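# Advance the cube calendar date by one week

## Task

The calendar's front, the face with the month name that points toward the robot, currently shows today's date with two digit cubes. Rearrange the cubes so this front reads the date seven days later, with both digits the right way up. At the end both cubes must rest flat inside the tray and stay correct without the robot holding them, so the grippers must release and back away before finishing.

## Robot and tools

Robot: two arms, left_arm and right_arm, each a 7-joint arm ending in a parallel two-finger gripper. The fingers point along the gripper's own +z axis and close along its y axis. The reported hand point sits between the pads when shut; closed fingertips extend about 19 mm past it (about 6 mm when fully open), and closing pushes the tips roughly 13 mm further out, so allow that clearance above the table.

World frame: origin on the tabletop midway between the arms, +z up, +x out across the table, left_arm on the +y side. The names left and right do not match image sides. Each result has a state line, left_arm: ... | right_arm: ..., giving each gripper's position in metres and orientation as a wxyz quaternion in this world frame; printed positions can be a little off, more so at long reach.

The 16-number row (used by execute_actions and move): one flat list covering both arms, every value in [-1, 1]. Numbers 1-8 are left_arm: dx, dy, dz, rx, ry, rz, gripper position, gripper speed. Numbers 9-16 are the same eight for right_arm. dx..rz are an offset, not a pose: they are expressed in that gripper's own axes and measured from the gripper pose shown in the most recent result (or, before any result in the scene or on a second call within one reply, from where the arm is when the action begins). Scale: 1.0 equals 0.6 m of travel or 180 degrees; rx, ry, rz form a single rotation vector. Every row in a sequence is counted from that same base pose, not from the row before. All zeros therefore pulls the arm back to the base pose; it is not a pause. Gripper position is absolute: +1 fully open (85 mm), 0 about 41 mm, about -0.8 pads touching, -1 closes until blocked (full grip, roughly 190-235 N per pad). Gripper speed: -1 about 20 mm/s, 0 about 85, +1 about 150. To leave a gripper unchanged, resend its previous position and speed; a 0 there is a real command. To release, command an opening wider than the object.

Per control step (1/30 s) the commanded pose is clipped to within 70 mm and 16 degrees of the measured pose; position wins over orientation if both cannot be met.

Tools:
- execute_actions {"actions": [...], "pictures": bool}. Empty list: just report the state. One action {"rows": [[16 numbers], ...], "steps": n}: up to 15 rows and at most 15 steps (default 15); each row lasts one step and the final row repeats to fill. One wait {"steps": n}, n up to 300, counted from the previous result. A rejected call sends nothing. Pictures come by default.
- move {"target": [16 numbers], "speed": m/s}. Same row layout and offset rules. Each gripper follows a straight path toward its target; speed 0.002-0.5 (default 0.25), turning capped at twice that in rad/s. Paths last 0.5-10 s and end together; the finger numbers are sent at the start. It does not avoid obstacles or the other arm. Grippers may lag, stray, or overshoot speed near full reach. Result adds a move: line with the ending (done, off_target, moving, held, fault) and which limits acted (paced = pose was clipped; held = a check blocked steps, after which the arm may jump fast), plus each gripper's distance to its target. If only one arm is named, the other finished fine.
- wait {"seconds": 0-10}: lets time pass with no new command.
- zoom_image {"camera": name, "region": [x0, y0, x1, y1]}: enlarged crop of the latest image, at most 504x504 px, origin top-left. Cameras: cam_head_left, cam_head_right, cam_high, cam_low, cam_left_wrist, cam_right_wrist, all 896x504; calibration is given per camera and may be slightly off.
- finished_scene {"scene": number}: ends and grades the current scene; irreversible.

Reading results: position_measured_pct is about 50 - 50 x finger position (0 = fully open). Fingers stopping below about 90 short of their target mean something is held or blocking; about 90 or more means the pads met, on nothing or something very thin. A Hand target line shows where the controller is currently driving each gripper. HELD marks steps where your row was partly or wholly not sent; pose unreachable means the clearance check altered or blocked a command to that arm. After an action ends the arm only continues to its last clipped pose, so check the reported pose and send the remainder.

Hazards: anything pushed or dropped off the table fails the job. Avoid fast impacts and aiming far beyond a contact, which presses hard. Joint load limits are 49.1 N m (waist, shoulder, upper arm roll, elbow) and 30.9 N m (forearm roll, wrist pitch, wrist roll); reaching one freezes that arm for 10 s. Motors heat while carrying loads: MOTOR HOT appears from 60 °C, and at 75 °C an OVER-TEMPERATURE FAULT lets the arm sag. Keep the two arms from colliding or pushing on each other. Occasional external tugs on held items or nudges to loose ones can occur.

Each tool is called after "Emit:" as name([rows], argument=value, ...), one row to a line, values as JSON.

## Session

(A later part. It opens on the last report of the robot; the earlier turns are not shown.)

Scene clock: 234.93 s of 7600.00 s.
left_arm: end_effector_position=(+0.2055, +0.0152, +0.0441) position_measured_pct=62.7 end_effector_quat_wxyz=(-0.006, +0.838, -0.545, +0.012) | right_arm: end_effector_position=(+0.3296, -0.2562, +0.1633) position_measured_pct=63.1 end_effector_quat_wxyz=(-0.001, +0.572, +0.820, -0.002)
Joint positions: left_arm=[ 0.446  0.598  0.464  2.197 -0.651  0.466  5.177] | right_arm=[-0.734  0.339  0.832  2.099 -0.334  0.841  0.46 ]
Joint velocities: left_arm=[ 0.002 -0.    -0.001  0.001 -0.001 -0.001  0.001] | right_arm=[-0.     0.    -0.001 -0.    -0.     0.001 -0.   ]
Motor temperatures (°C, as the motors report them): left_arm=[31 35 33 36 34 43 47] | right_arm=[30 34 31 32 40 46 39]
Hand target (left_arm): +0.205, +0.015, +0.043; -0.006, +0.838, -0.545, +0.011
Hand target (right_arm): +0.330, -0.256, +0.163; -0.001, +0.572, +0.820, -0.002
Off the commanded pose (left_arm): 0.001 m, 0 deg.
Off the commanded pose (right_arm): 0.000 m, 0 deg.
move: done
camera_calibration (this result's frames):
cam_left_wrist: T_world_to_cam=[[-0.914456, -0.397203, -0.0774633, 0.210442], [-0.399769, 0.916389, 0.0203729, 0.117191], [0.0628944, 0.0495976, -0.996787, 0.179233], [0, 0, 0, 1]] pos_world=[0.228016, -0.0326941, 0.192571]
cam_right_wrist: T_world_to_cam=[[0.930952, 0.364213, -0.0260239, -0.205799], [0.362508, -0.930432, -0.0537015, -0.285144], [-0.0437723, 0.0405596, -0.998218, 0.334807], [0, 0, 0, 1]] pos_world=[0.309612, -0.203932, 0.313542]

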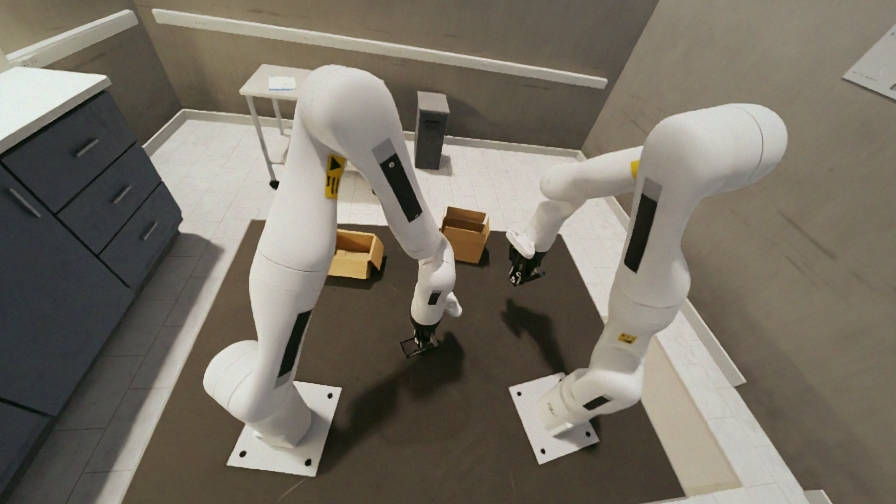

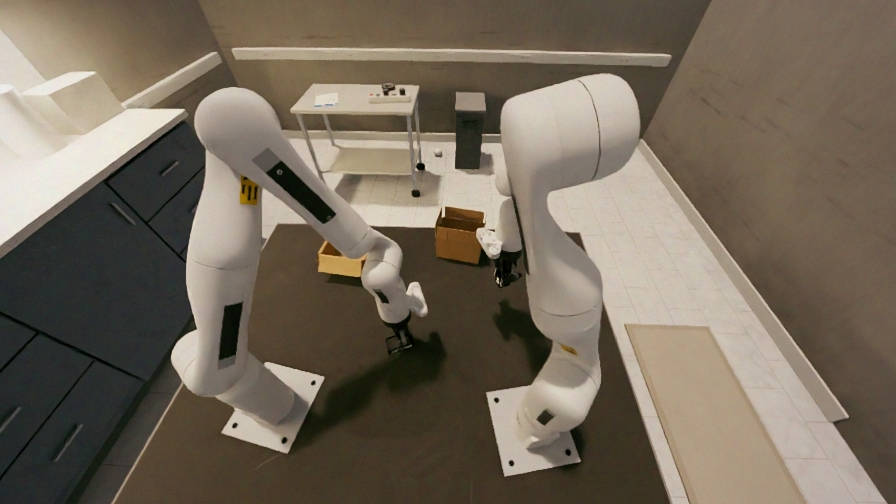

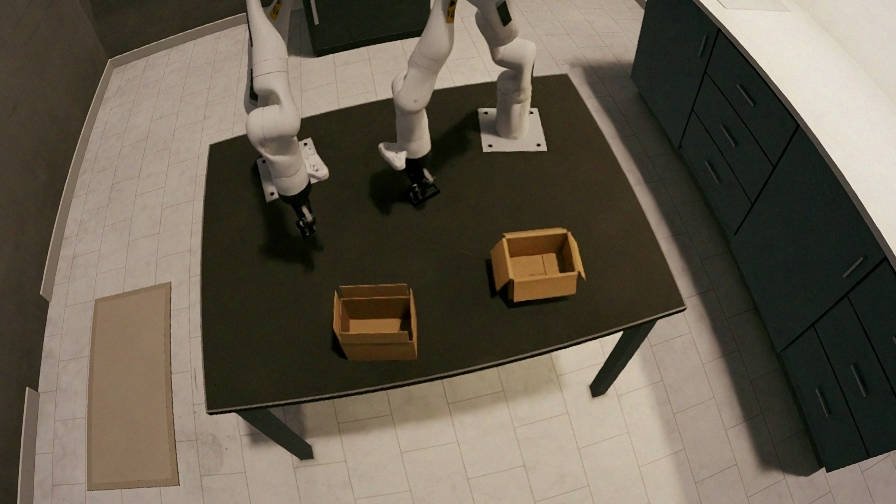

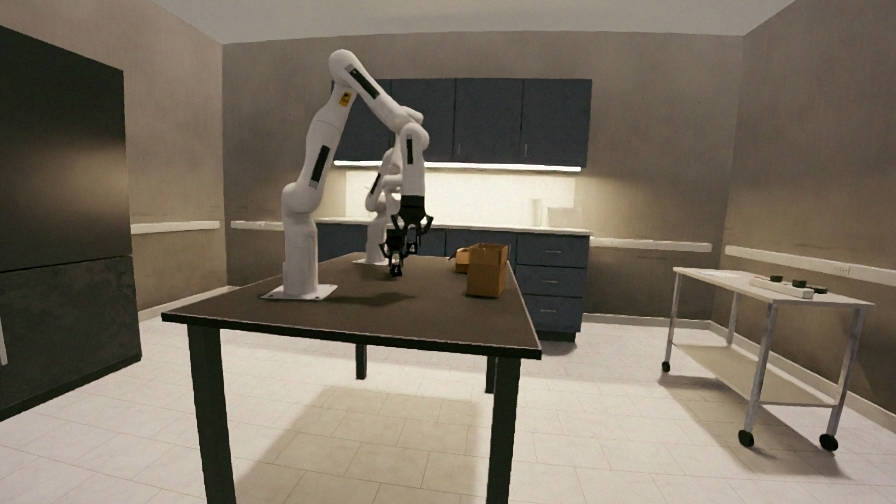

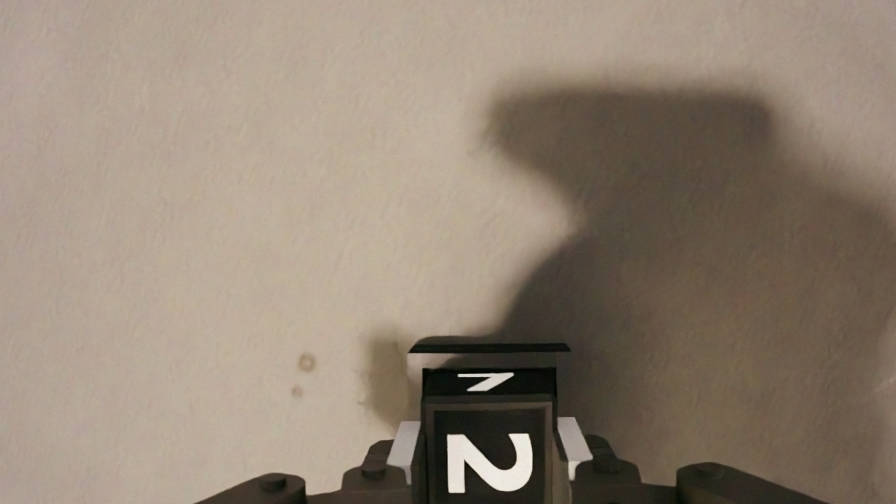

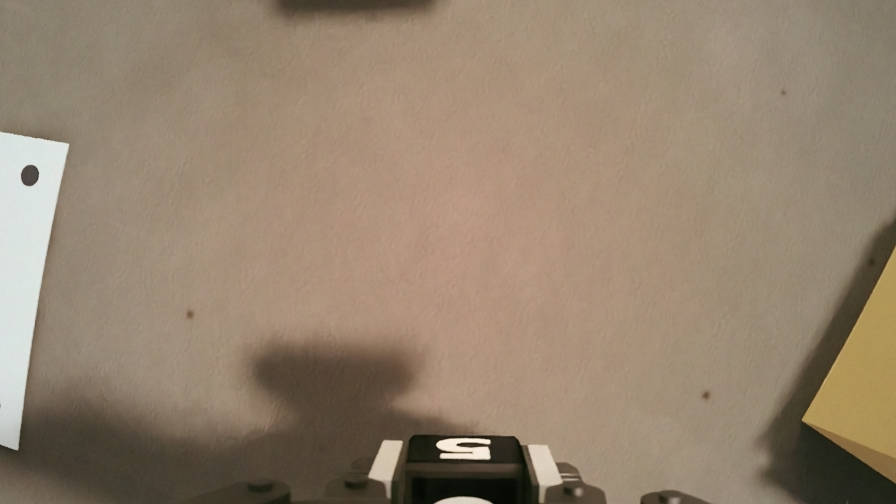

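Emit:
execute_actions([
  {"rows":[[0,0,0,0,0,0,0.3,0,0,0,0,0,0,0,-1,-0.3]],"steps":10},
], pictures=false)

Emit:
move(target=[0,0,-0.1,0,0,0,0.3,0,0,0,0,0,0,0,-1,-0.3], speed=0.12)

Scene clock: 238.03 s of 7600.00 s.
left_arm: end_effector_position=(+0.2055, +0.0152, +0.0442) position_measured_pct=40.5 end_effector_quat_wxyz=(-0.006, +0.838, -0.545, +0.012) | right_arm: end_effector_position=(+0.3296, -0.2562, +0.1633) position_measured_pct=63.1 end_effector_quat_wxyz=(-0.001, +0.572, +0.820, -0.002)
Joint positions: left_arm=[ 0.446  0.598  0.464  2.197 -0.651  0.466  5.176] | right_arm=[-0.734  0.339  0.832  2.099 -0.334  0.841  0.46 ]
Joint velocities: left_arm=[-0.     0.002 -0.    -0.002  0.001  0.    -0.001] | right_arm=[-0.     0.     0.     0.    -0.    -0.001  0.   ]
Motor temperatures (°C, as the motors report them): left_arm=[31 35 33 36 34 43 47] | right_arm=[30 34 31 32 40 46 39]
Hand target (left_arm): +0.205, +0.015, +0.044; -0.006, +0.838, -0.545, +0.012
Hand target (right_arm): +0.330, -0.256, +0.163; -0.001, +0.572, +0.820, -0.002
Off the commanded pose (left_arm): 0.000 m, 0 deg.
Off the commanded pose (right_arm): 0.000 m, 0 deg.
Steps of this call (steps 1 to 83: nothing new was sent; steps 84 to 93: all 10 steps of this action). Readings (end_effector_position | what the end effector reports):
84: left_arm (+0.2056, +0.0151, +0.0445) | right_arm (+0.3296, -0.2562, +0.1633) | left_arm position_measured_pct=62.7 | right_arm position_measured_pct=63.1
85: left_arm (+0.2057, +0.0150, +0.0448) | right_arm (+0.3296, -0.2562, +0.1633) | left_arm position_measured_pct=62.7 | right_arm position_measured_pct=63.1
87: left_arm (+0.2056, +0.0150, +0.0445) | right_arm (+0.3296, -0.2562, +0.1633) | left_arm position_measured_pct=57.9 | right_arm position_measured_pct=63.1
91: left_arm (+0.2055, +0.0152, +0.0442) | right_arm (+0.3296, -0.2562, +0.1633) | left_arm position_measured_pct=46.8 | right_arm position_measured_pct=63.1
93: the state above

Scene clock: 239.20 s of 7600.00 s.
left_arm: end_effector_position=(+0.2033, +0.0154, +0.1039) position_measured_pct=34.9 end_effector_quat_wxyz=(-0.006, +0.838, -0.546, +0.011) | right_arm: end_effector_position=(+0.3296, -0.2562, +0.1633) position_measured_pct=63.1 end_effector_quat_wxyz=(-0.001, +0.572, +0.820, -0.002)
Joint positions: left_arm=[ 0.321  0.464  0.625  2.149 -0.485  0.649  5.032] | right_arm=[-0.734  0.339  0.832  2.099 -0.334  0.841  0.46 ]
Joint velocities: left_arm=[-0.007 -0.008 -0.004 -0.002  0.003  0.    -0.003] | right_arm=[-0.     0.    -0.001  0.     0.     0.     0.   ]
Motor temperatures (°C, as the motors report them): left_arm=[31 35 33 36 34 43 47] | right_arm=[30 34 31 32 40 46 39]
Hand target (left_arm): +0.204, +0.015, +0.104; -0.006, +0.838, -0.545, +0.012
Hand target (right_arm): +0.330, -0.256, +0.163; -0.001, +0.572, +0.820, -0.002
Off the commanded pose (left_arm): 0.001 m, 0 deg.
Off the commanded pose (right_arm): 0.000 m, 0 deg.
move: done
camera_calibration (this result's frames):
cam_left_wrist: T_world_to_cam=[[-0.914947, -0.396279, -0.0763933, 0.213146], [-0.398831, 0.916783, 0.0210449, 0.114671], [0.0616964, 0.0497229, -0.996856, 0.239195], [0, 0, 0, 1]] pos_world=[0.225994, -0.0325564, 0.252312]
cam_right_wrist: T_world_to_cam=[[0.930952, 0.364213, -0.0260191, -0.205803], [0.362509, -0.930432, -0.0536984, -0.285145], [-0.0437666, 0.0405585, -0.998218, 0.334805], [0, 0, 0, 1]] pos_world=[0.309614, -0.203931, 0.313542]

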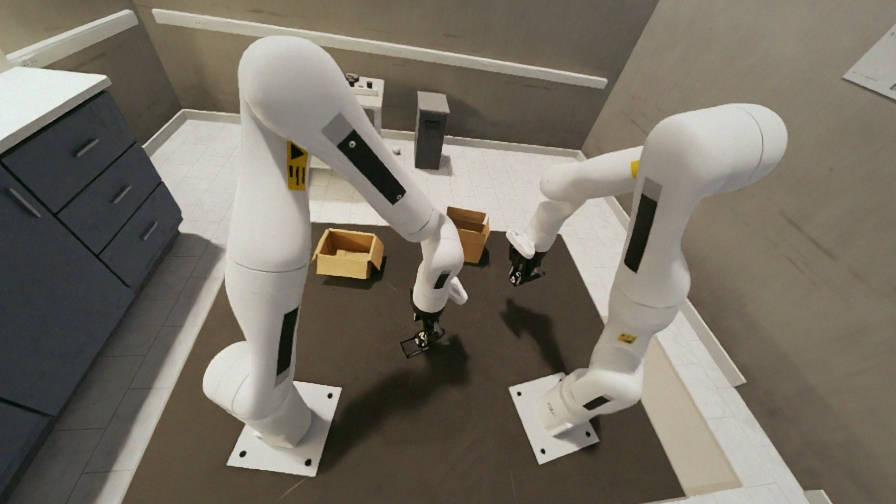

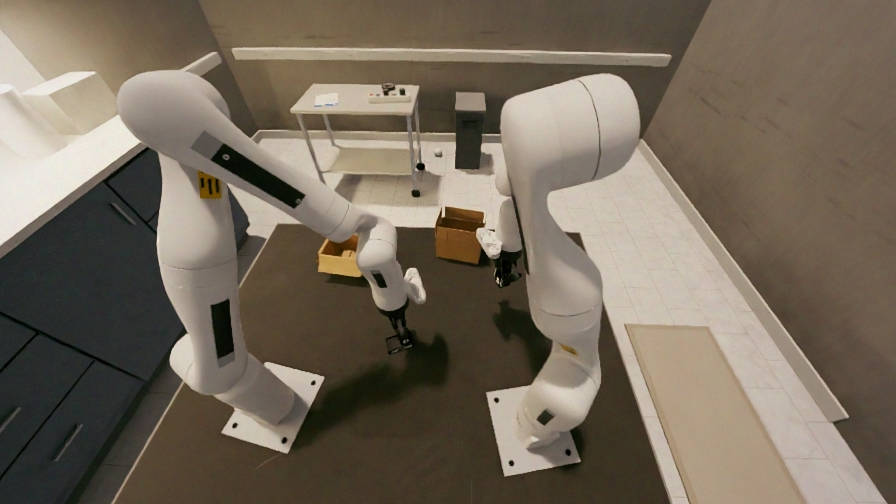

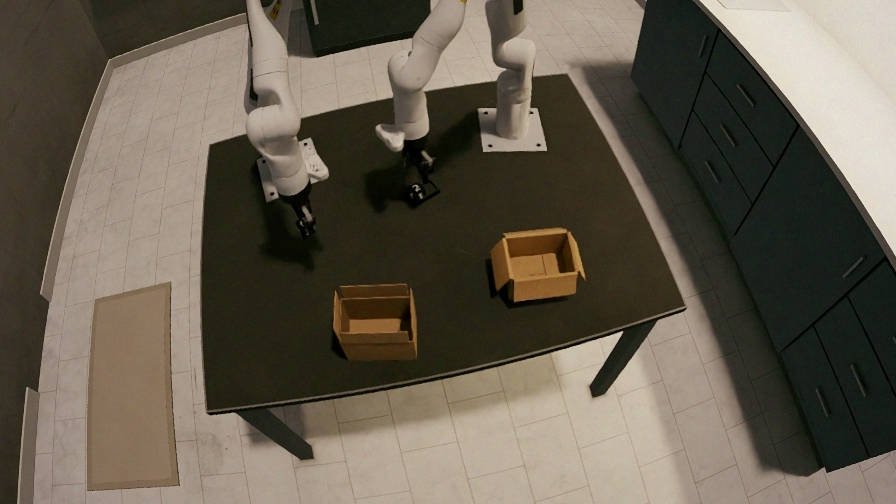

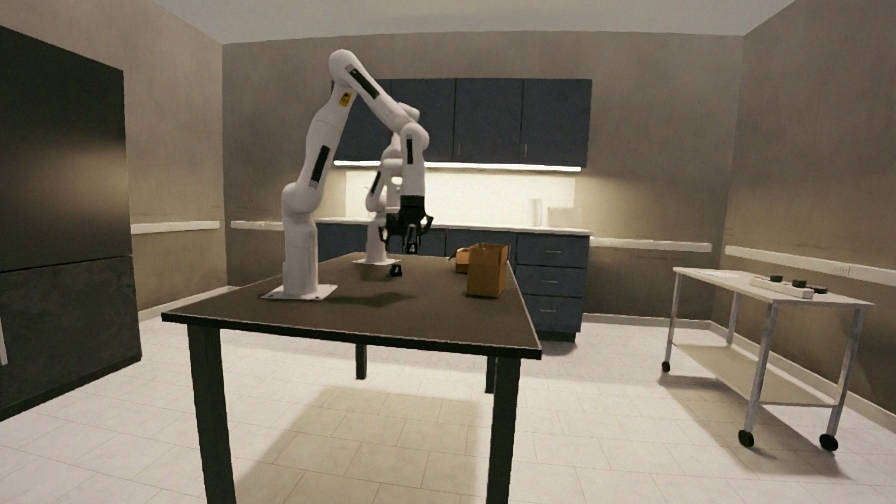

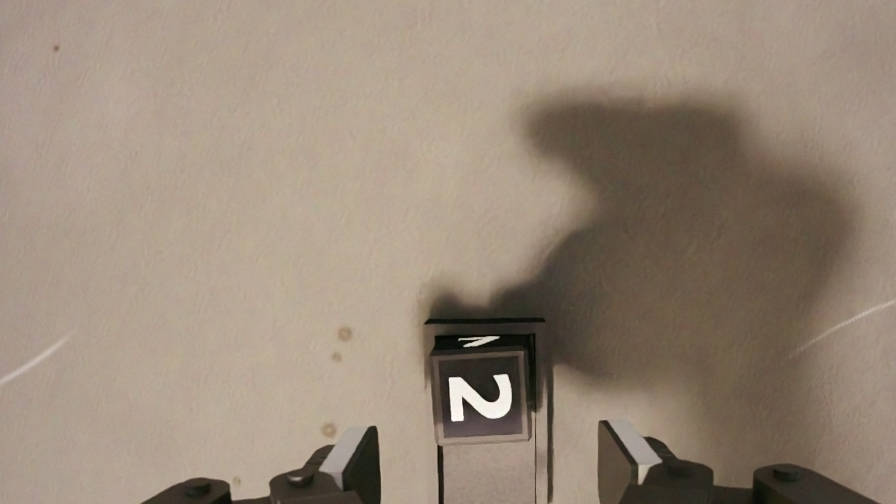

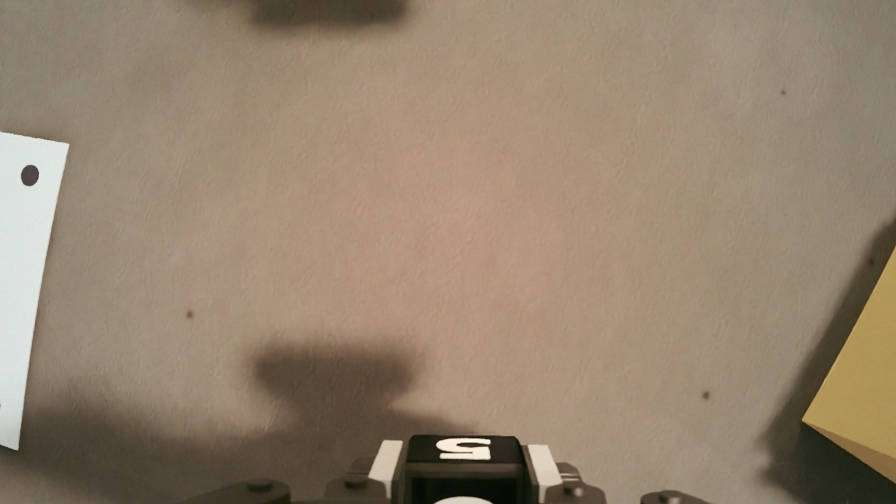

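Emit:
move(target=[-0.384,-0.308,-0.243,0,0,0,0.3,0,0.559,-0.0405,0.115,0,0,0,-1,-0.3], speed=0.25)

Scene clock: 243.50 s of 7600.00 s.
left_arm: end_effector_position=(+0.2759, +0.3004, +0.2501) position_measured_pct=34.9 end_effector_quat_wxyz=(-0.003, +0.838, -0.546, +0.012) | right_arm: end_effector_position=(+0.1911, +0.0515, +0.0951) position_measured_pct=63.1 end_effector_quat_wxyz=(-0.000, +0.572, +0.821, -0.000)
Joint positions: left_arm=[-0.602 -0.103  0.327  2.136  0.048  1.081  3.446] | right_arm=[-1.41   0.621  0.643  1.92  -0.524  0.774 -0.307]
Joint velocities: left_arm=[-0.001 -0.002 -0.007 -0.002 -0.001 -0.     0.001] | right_arm=[-0.001  0.004 -0.002 -0.     0.002 -0.001 -0.002]
Motor temperatures (°C, as the motors report them): left_arm=[31 35 33 36 34 43 47] | right_arm=[30 34 31 32 40 46 39]
Hand target (left_arm): +0.276, +0.301, +0.250; -0.004, +0.838, -0.546, +0.012
Hand target (right_arm): +0.191, +0.051, +0.095; -0.000, +0.571, +0.821, -0.001
Off the commanded pose (left_arm): 0.001 m, 0 deg.
Off the commanded pose (right_arm): 0.002 m, 0 deg.
move: done
camera_calibration (this result's frames):
cam_left_wrist: T_world_to_cam=[[-0.915469, -0.39571, -0.0730038, 0.402735], [-0.397935, 0.91723, 0.0183525, -0.120442], [0.059699, 0.0458519, -0.997163, 0.368074], [0, 0, 0, 1]] pos_world=[0.29879, 0.252963, 0.398642]
cam_right_wrist: T_world_to_cam=[[0.93077, 0.364864, -0.0232798, -0.190953], [0.36323, -0.930092, -0.0547102, 0.0475922], [-0.0416141, 0.0424667, -0.998231, 0.247705], [0, 0, 0, 1]] pos_world=[0.170754, 0.103418, 0.245426]

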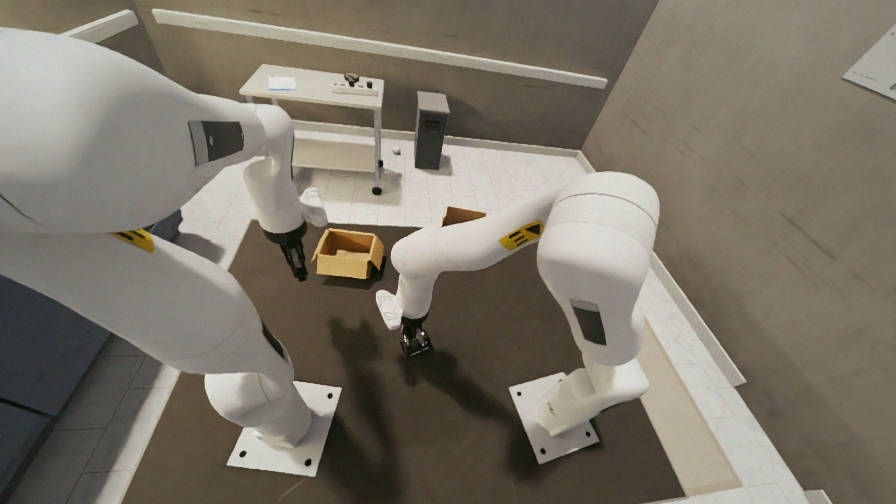

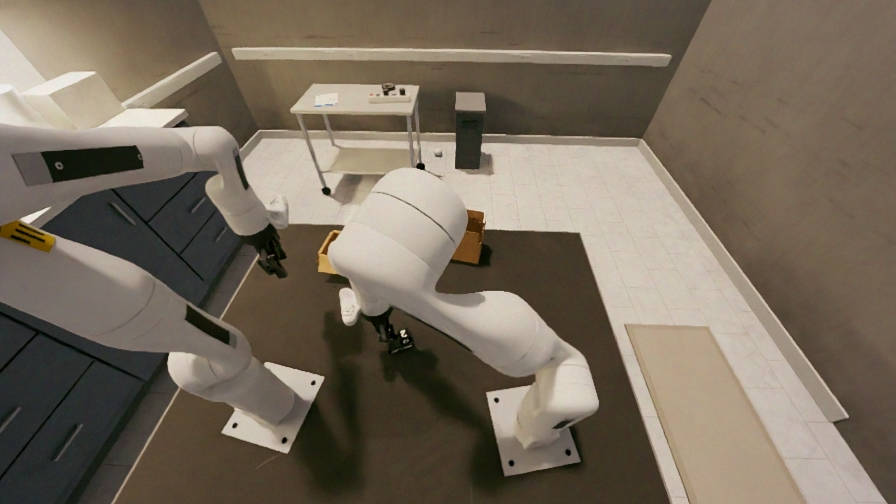

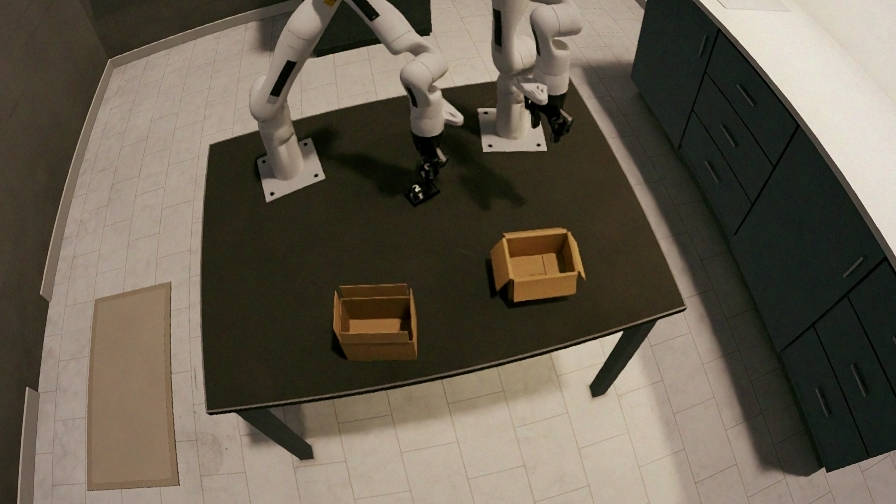

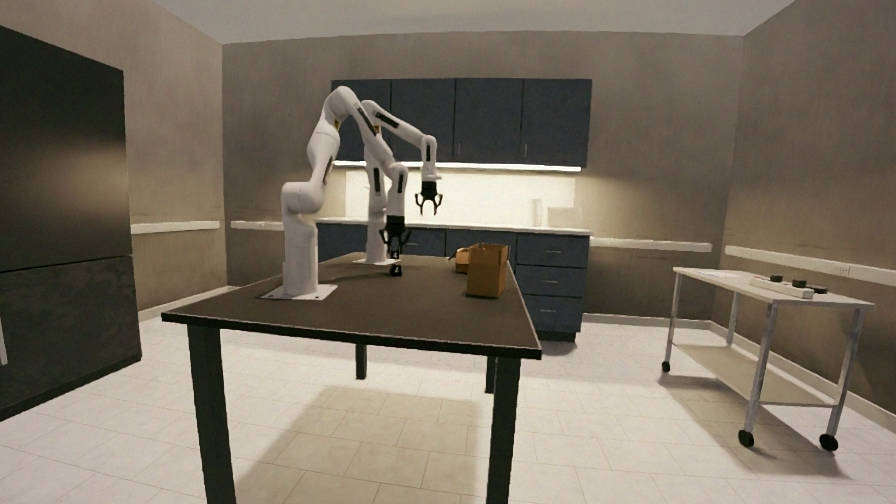

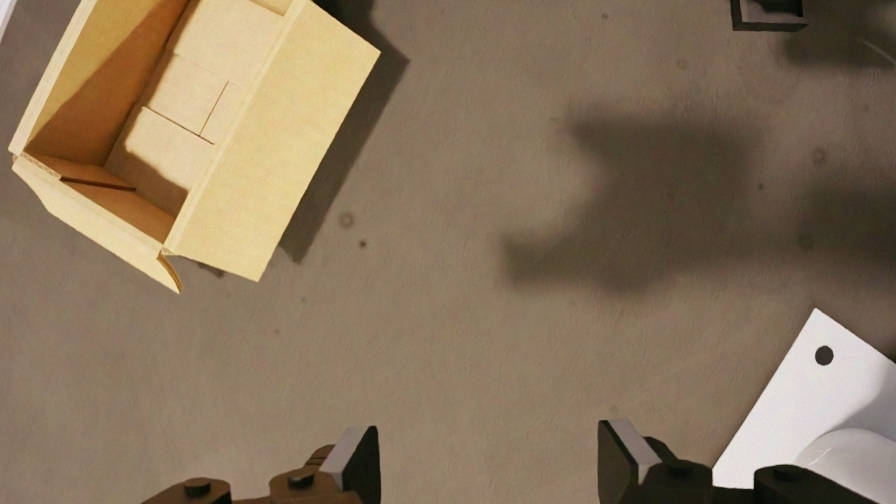

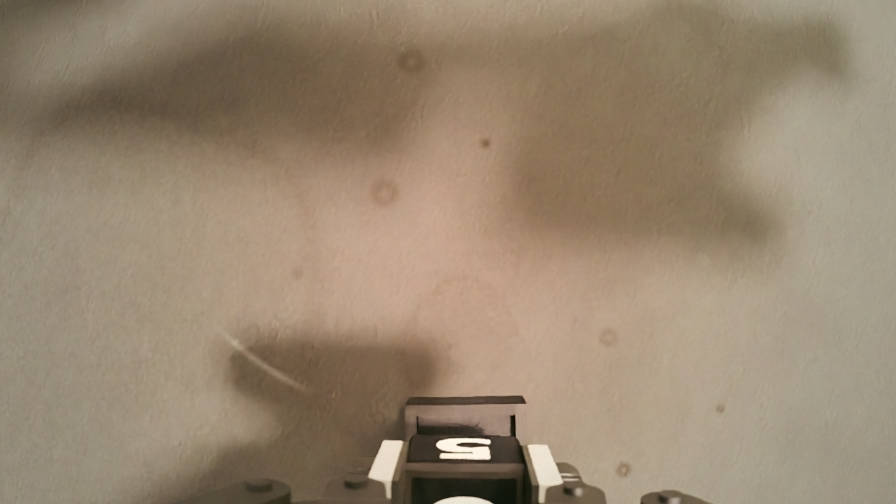

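Emit:
move(target=[0,0,0,0,0,0,0.3,0,0,0,0.033,0,0,0,-1,-0.3], speed=0.05)

Emit:
zoom_image(camera="cam_right_wrist", region=[370,364,570,504])

Scene clock: 245.73 s of 7600.00 s.
left_arm: end_effector_position=(+0.2759, +0.3004, +0.2501) position_measured_pct=34.9 end_effector_quat_wxyz=(-0.003, +0.838, -0.546, +0.012) | right_arm: end_effector_position=(+0.1909, +0.0517, +0.0754) position_measured_pct=63.1 end_effector_quat_wxyz=(-0.000, +0.571, +0.821, -0.000)
Joint positions: left_arm=[-0.603 -0.103  0.328  2.136  0.048  1.081  3.446] | right_arm=[-1.387  0.656  0.61   1.937 -0.559  0.723 -0.279]
Joint velocities: left_arm=[ 0.    -0.     0.001 -0.001 -0.001  0.001  0.001] | right_arm=[ 0.003  0.003  0.002  0.    -0.    -0.     0.   ]
Motor temperatures (°C, as the motors report them): left_arm=[31 35 33 36 34 43 47] | right_arm=[30 34 31 32 40 46 39]
Hand target (left_arm): +0.276, +0.300, +0.250; -0.003, +0.838, -0.546, +0.012
Hand target (right_arm): +0.191, +0.052, +0.075; -0.000, +0.571, +0.821, -0.000
Off the commanded pose (left_arm): 0.000 m, 0 deg.
Off the commanded pose (right_arm): 0.000 m, 0 deg.
move: done
camera_calibration (this result's frames):
cam_left_wrist: T_world_to_cam=[[-0.915468, -0.395712, -0.0730068, 0.402737], [-0.397937, 0.917229, 0.0183516, -0.120442], [0.059702, 0.0458524, -0.997163, 0.368074], [0, 0, 0, 1]] pos_world=[0.29879, 0.252964, 0.398642]
cam_right_wrist: T_world_to_cam=[[0.930563, 0.36539, -0.0232868, -0.191255], [0.363735, -0.929867, -0.0551749, 0.0467325], [-0.0418139, 0.0428736, -0.998205, 0.228003], [0, 0, 0, 1]] pos_world=[0.17051, 0.103562, 0.225719]

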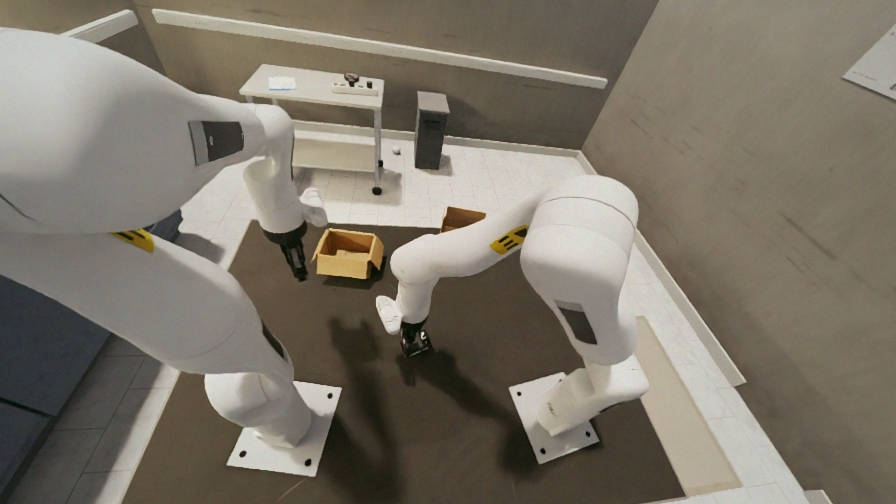

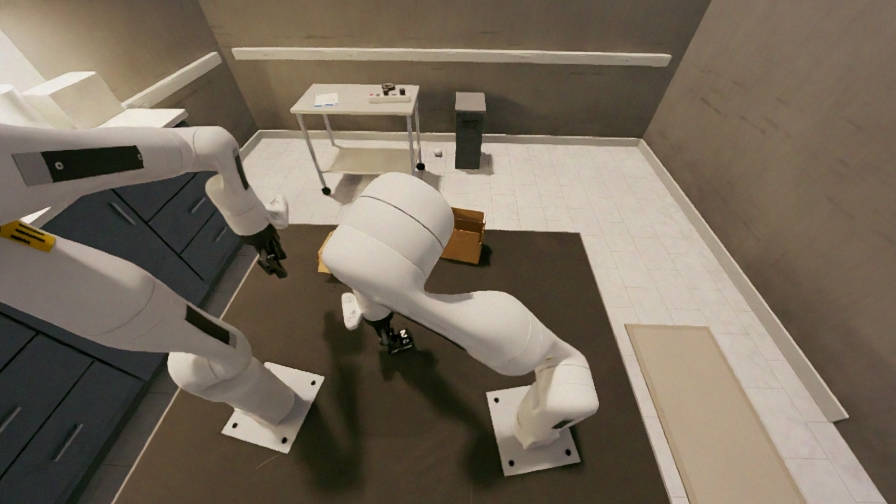

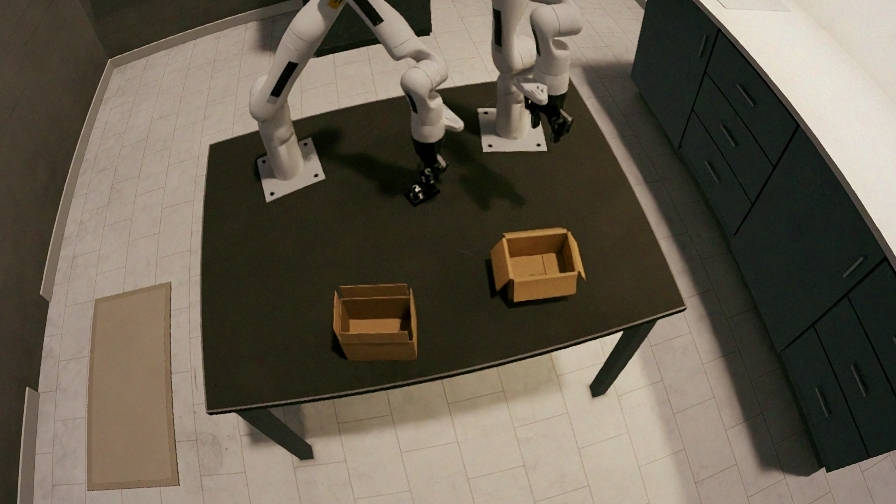

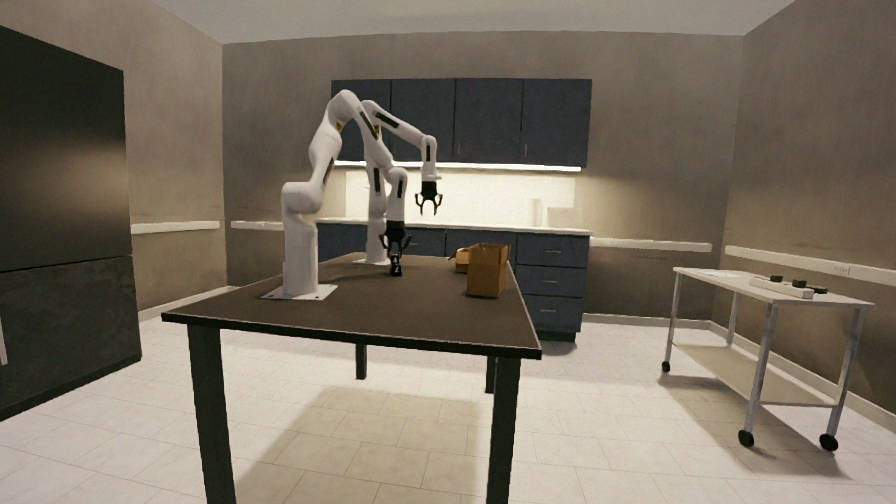

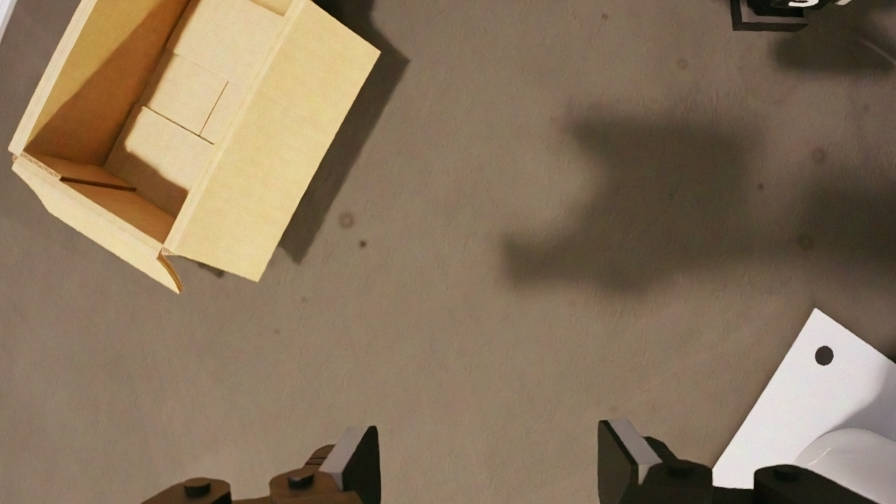

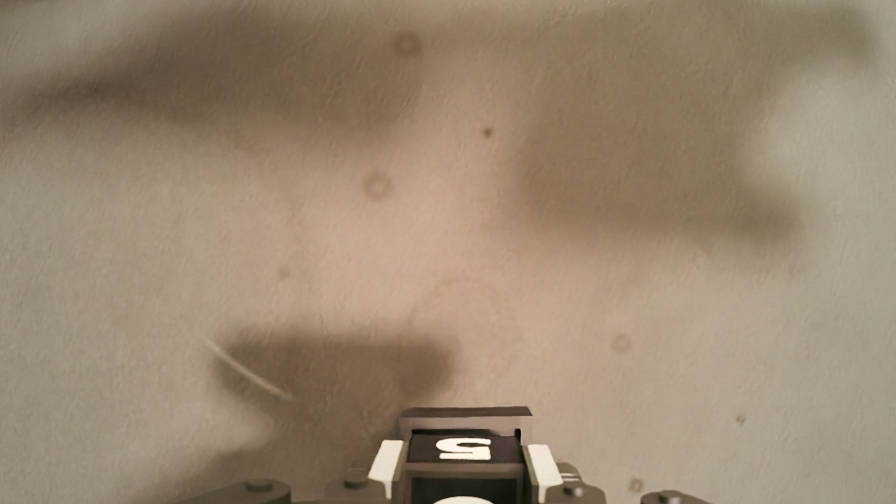

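Region (370, 364, 570, 504) of cam_right_wrist's 896x504 image, scaled by 2.520; it fills the top 353 rows of this view, and the rest is white.

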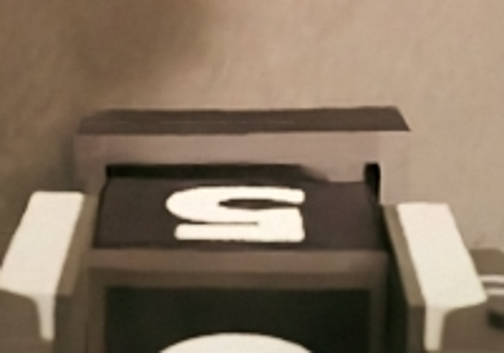

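Emit:
move(target=[0,0,0,0,0,0,0.3,0,-0.008,0,0,0,0,0,-1,-0.3], speed=0.03)

Emit:
zoom_image(camera="cam_right_wrist", region=[370,364,570,504])

Emit:
zoom_image(camera="cam_head_right", region=[365,305,435,365])

Scene clock: 252.17 s of 7600.00 s.
left_arm: end_effector_position=(+0.2759, +0.3004, +0.2501) position_measured_pct=34.9 end_effector_quat_wxyz=(-0.003, +0.838, -0.546, +0.012) | right_arm: end_effector_position=(+0.1925, +0.0472, +0.0753) position_measured_pct=63.1 end_effector_quat_wxyz=(-0.000, +0.571, +0.821, -0.000)
Joint positions: left_arm=[-0.603 -0.103  0.328  2.136  0.048  1.081  3.446] | right_arm=[-1.38   0.651  0.609  1.948 -0.558  0.716 -0.269]
Joint velocities: left_arm=[-0.001  0.    -0.    -0.     0.001  0.    -0.001] | right_arm=[ 0.001 -0.001  0.     0.    -0.    -0.002  0.   ]
Motor temperatures (°C, as the motors report them): left_arm=[31 35 33 36 34 43 47] | right_arm=[30 34 31 32 40 46 39]
Hand target (left_arm): +0.276, +0.300, +0.250; -0.003, +0.838, -0.546, +0.012
Hand target (right_arm): +0.193, +0.047, +0.075; -0.001, +0.571, +0.821, -0.000
Off the commanded pose (left_arm): 0.000 m, 0 deg.
Off the commanded pose (right_arm): 0.000 m, 0 deg.
After step 90, 2.73 s passed at rest.
move: done
camera_calibration (this result's frames):
cam_left_wrist: T_world_to_cam=[[-0.915468, -0.395712, -0.0730079, 0.402738], [-0.397937, 0.917229, 0.0183508, -0.120441], [0.0597033, 0.0458521, -0.997163, 0.368074], [0, 0, 0, 1]] pos_world=[0.298791, 0.252963, 0.398643]
cam_right_wrist: T_world_to_cam=[[0.93054, 0.365446, -0.0233398, -0.191127], [0.363791, -0.929848, -0.0551297, 0.041931], [-0.0418494, 0.0428096, -0.998206, 0.228234], [0, 0, 0, 1]] pos_world=[0.172149, 0.0990656, 0.225675]

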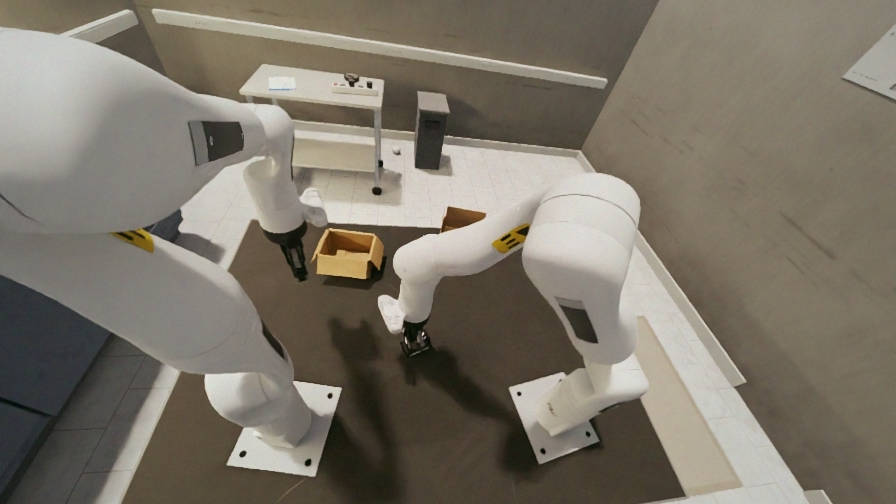

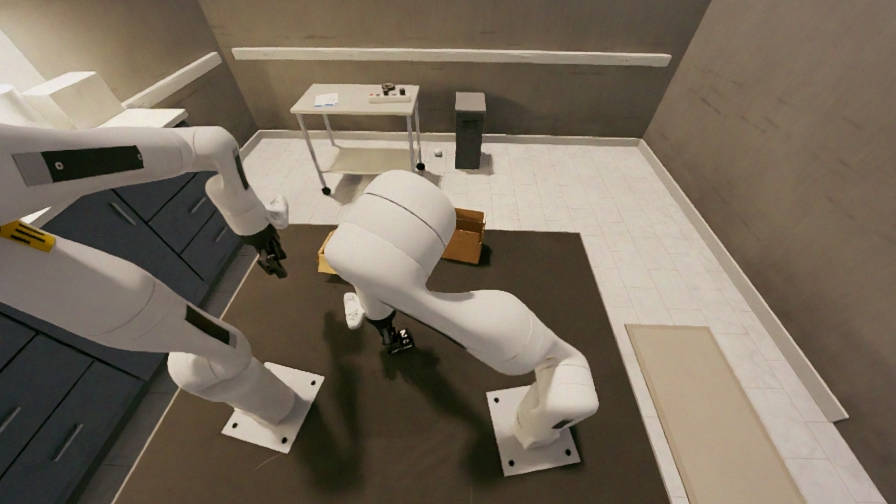

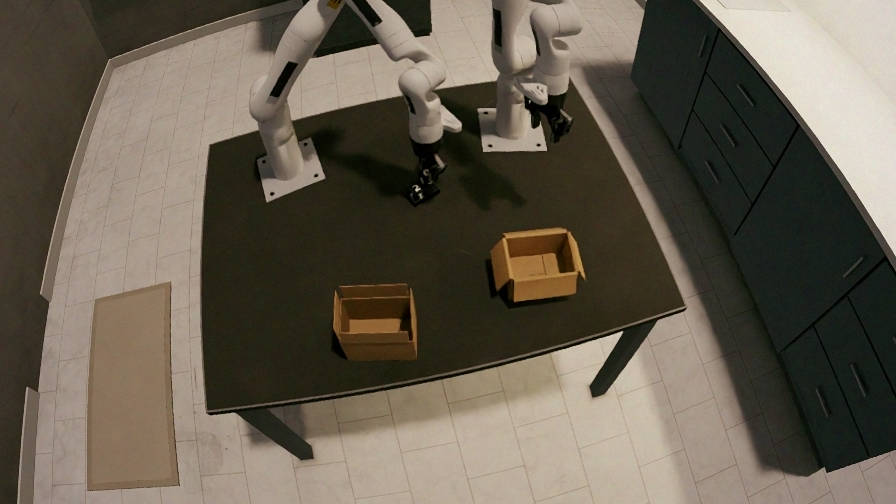

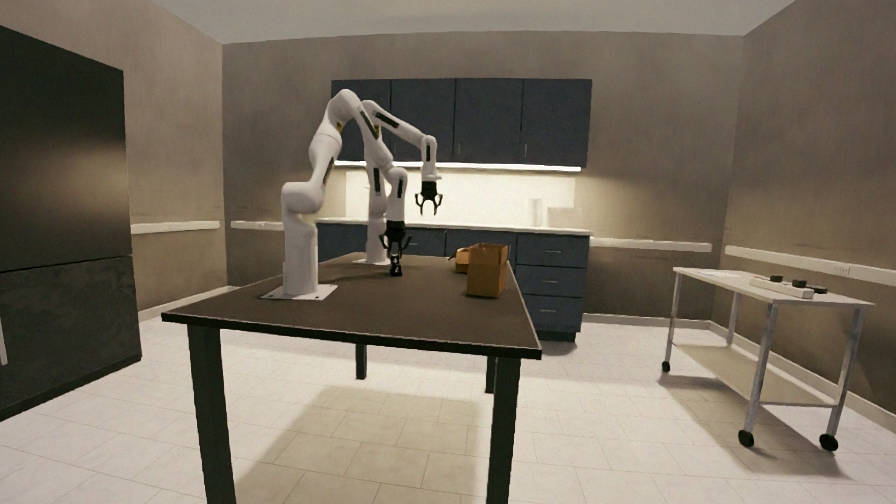

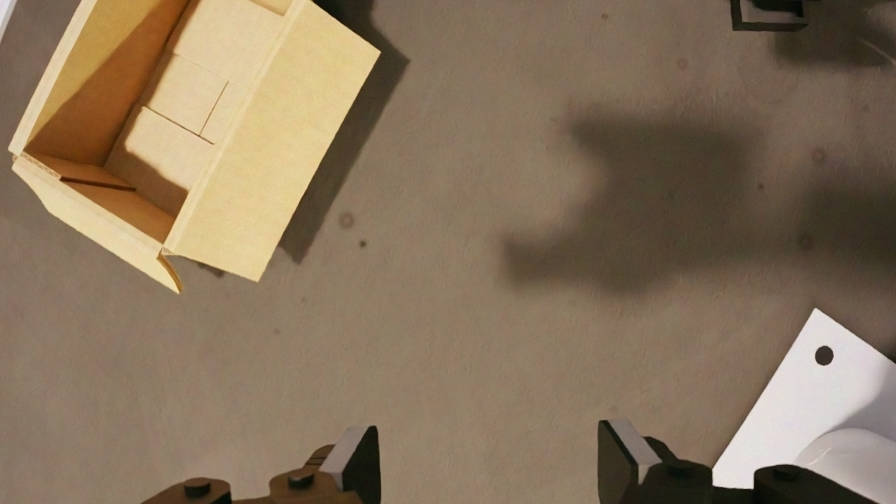

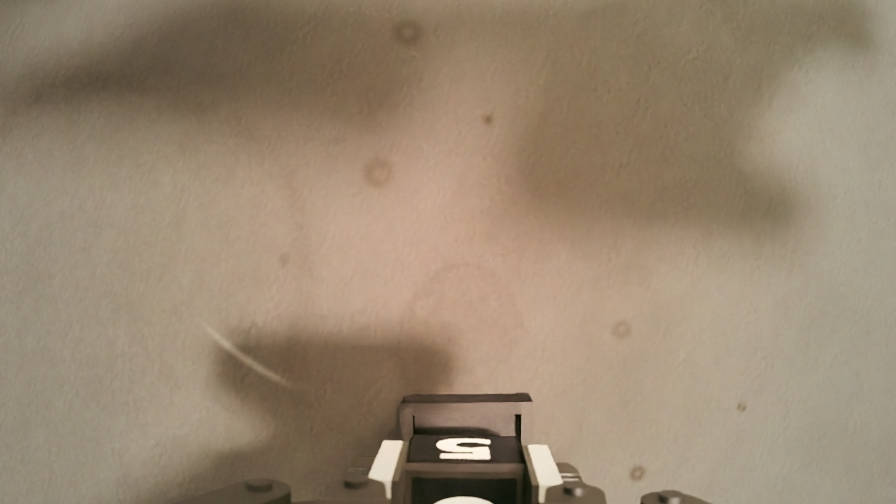

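Region (370, 364, 570, 504) of cam_right_wrist's 896x504 image, scaled by 2.520; it fills the top 353 rows of this view, and the rest is white.

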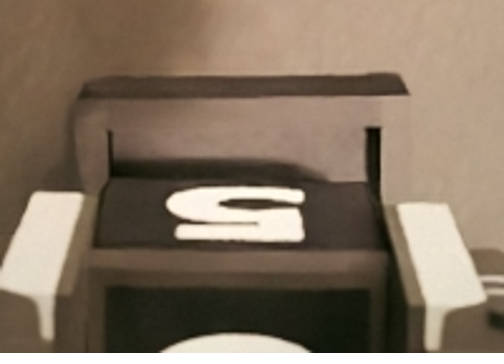

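Region (365, 305, 435, 365) of cam_head_right's 896x504 image, scaled by 7.200, with more detail than that image has; it fills the top 432 rows of this view, and the rest is white.

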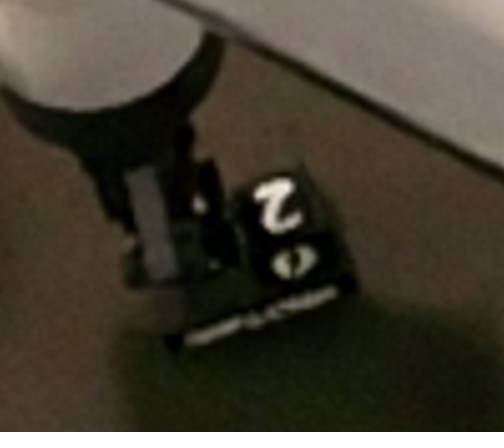

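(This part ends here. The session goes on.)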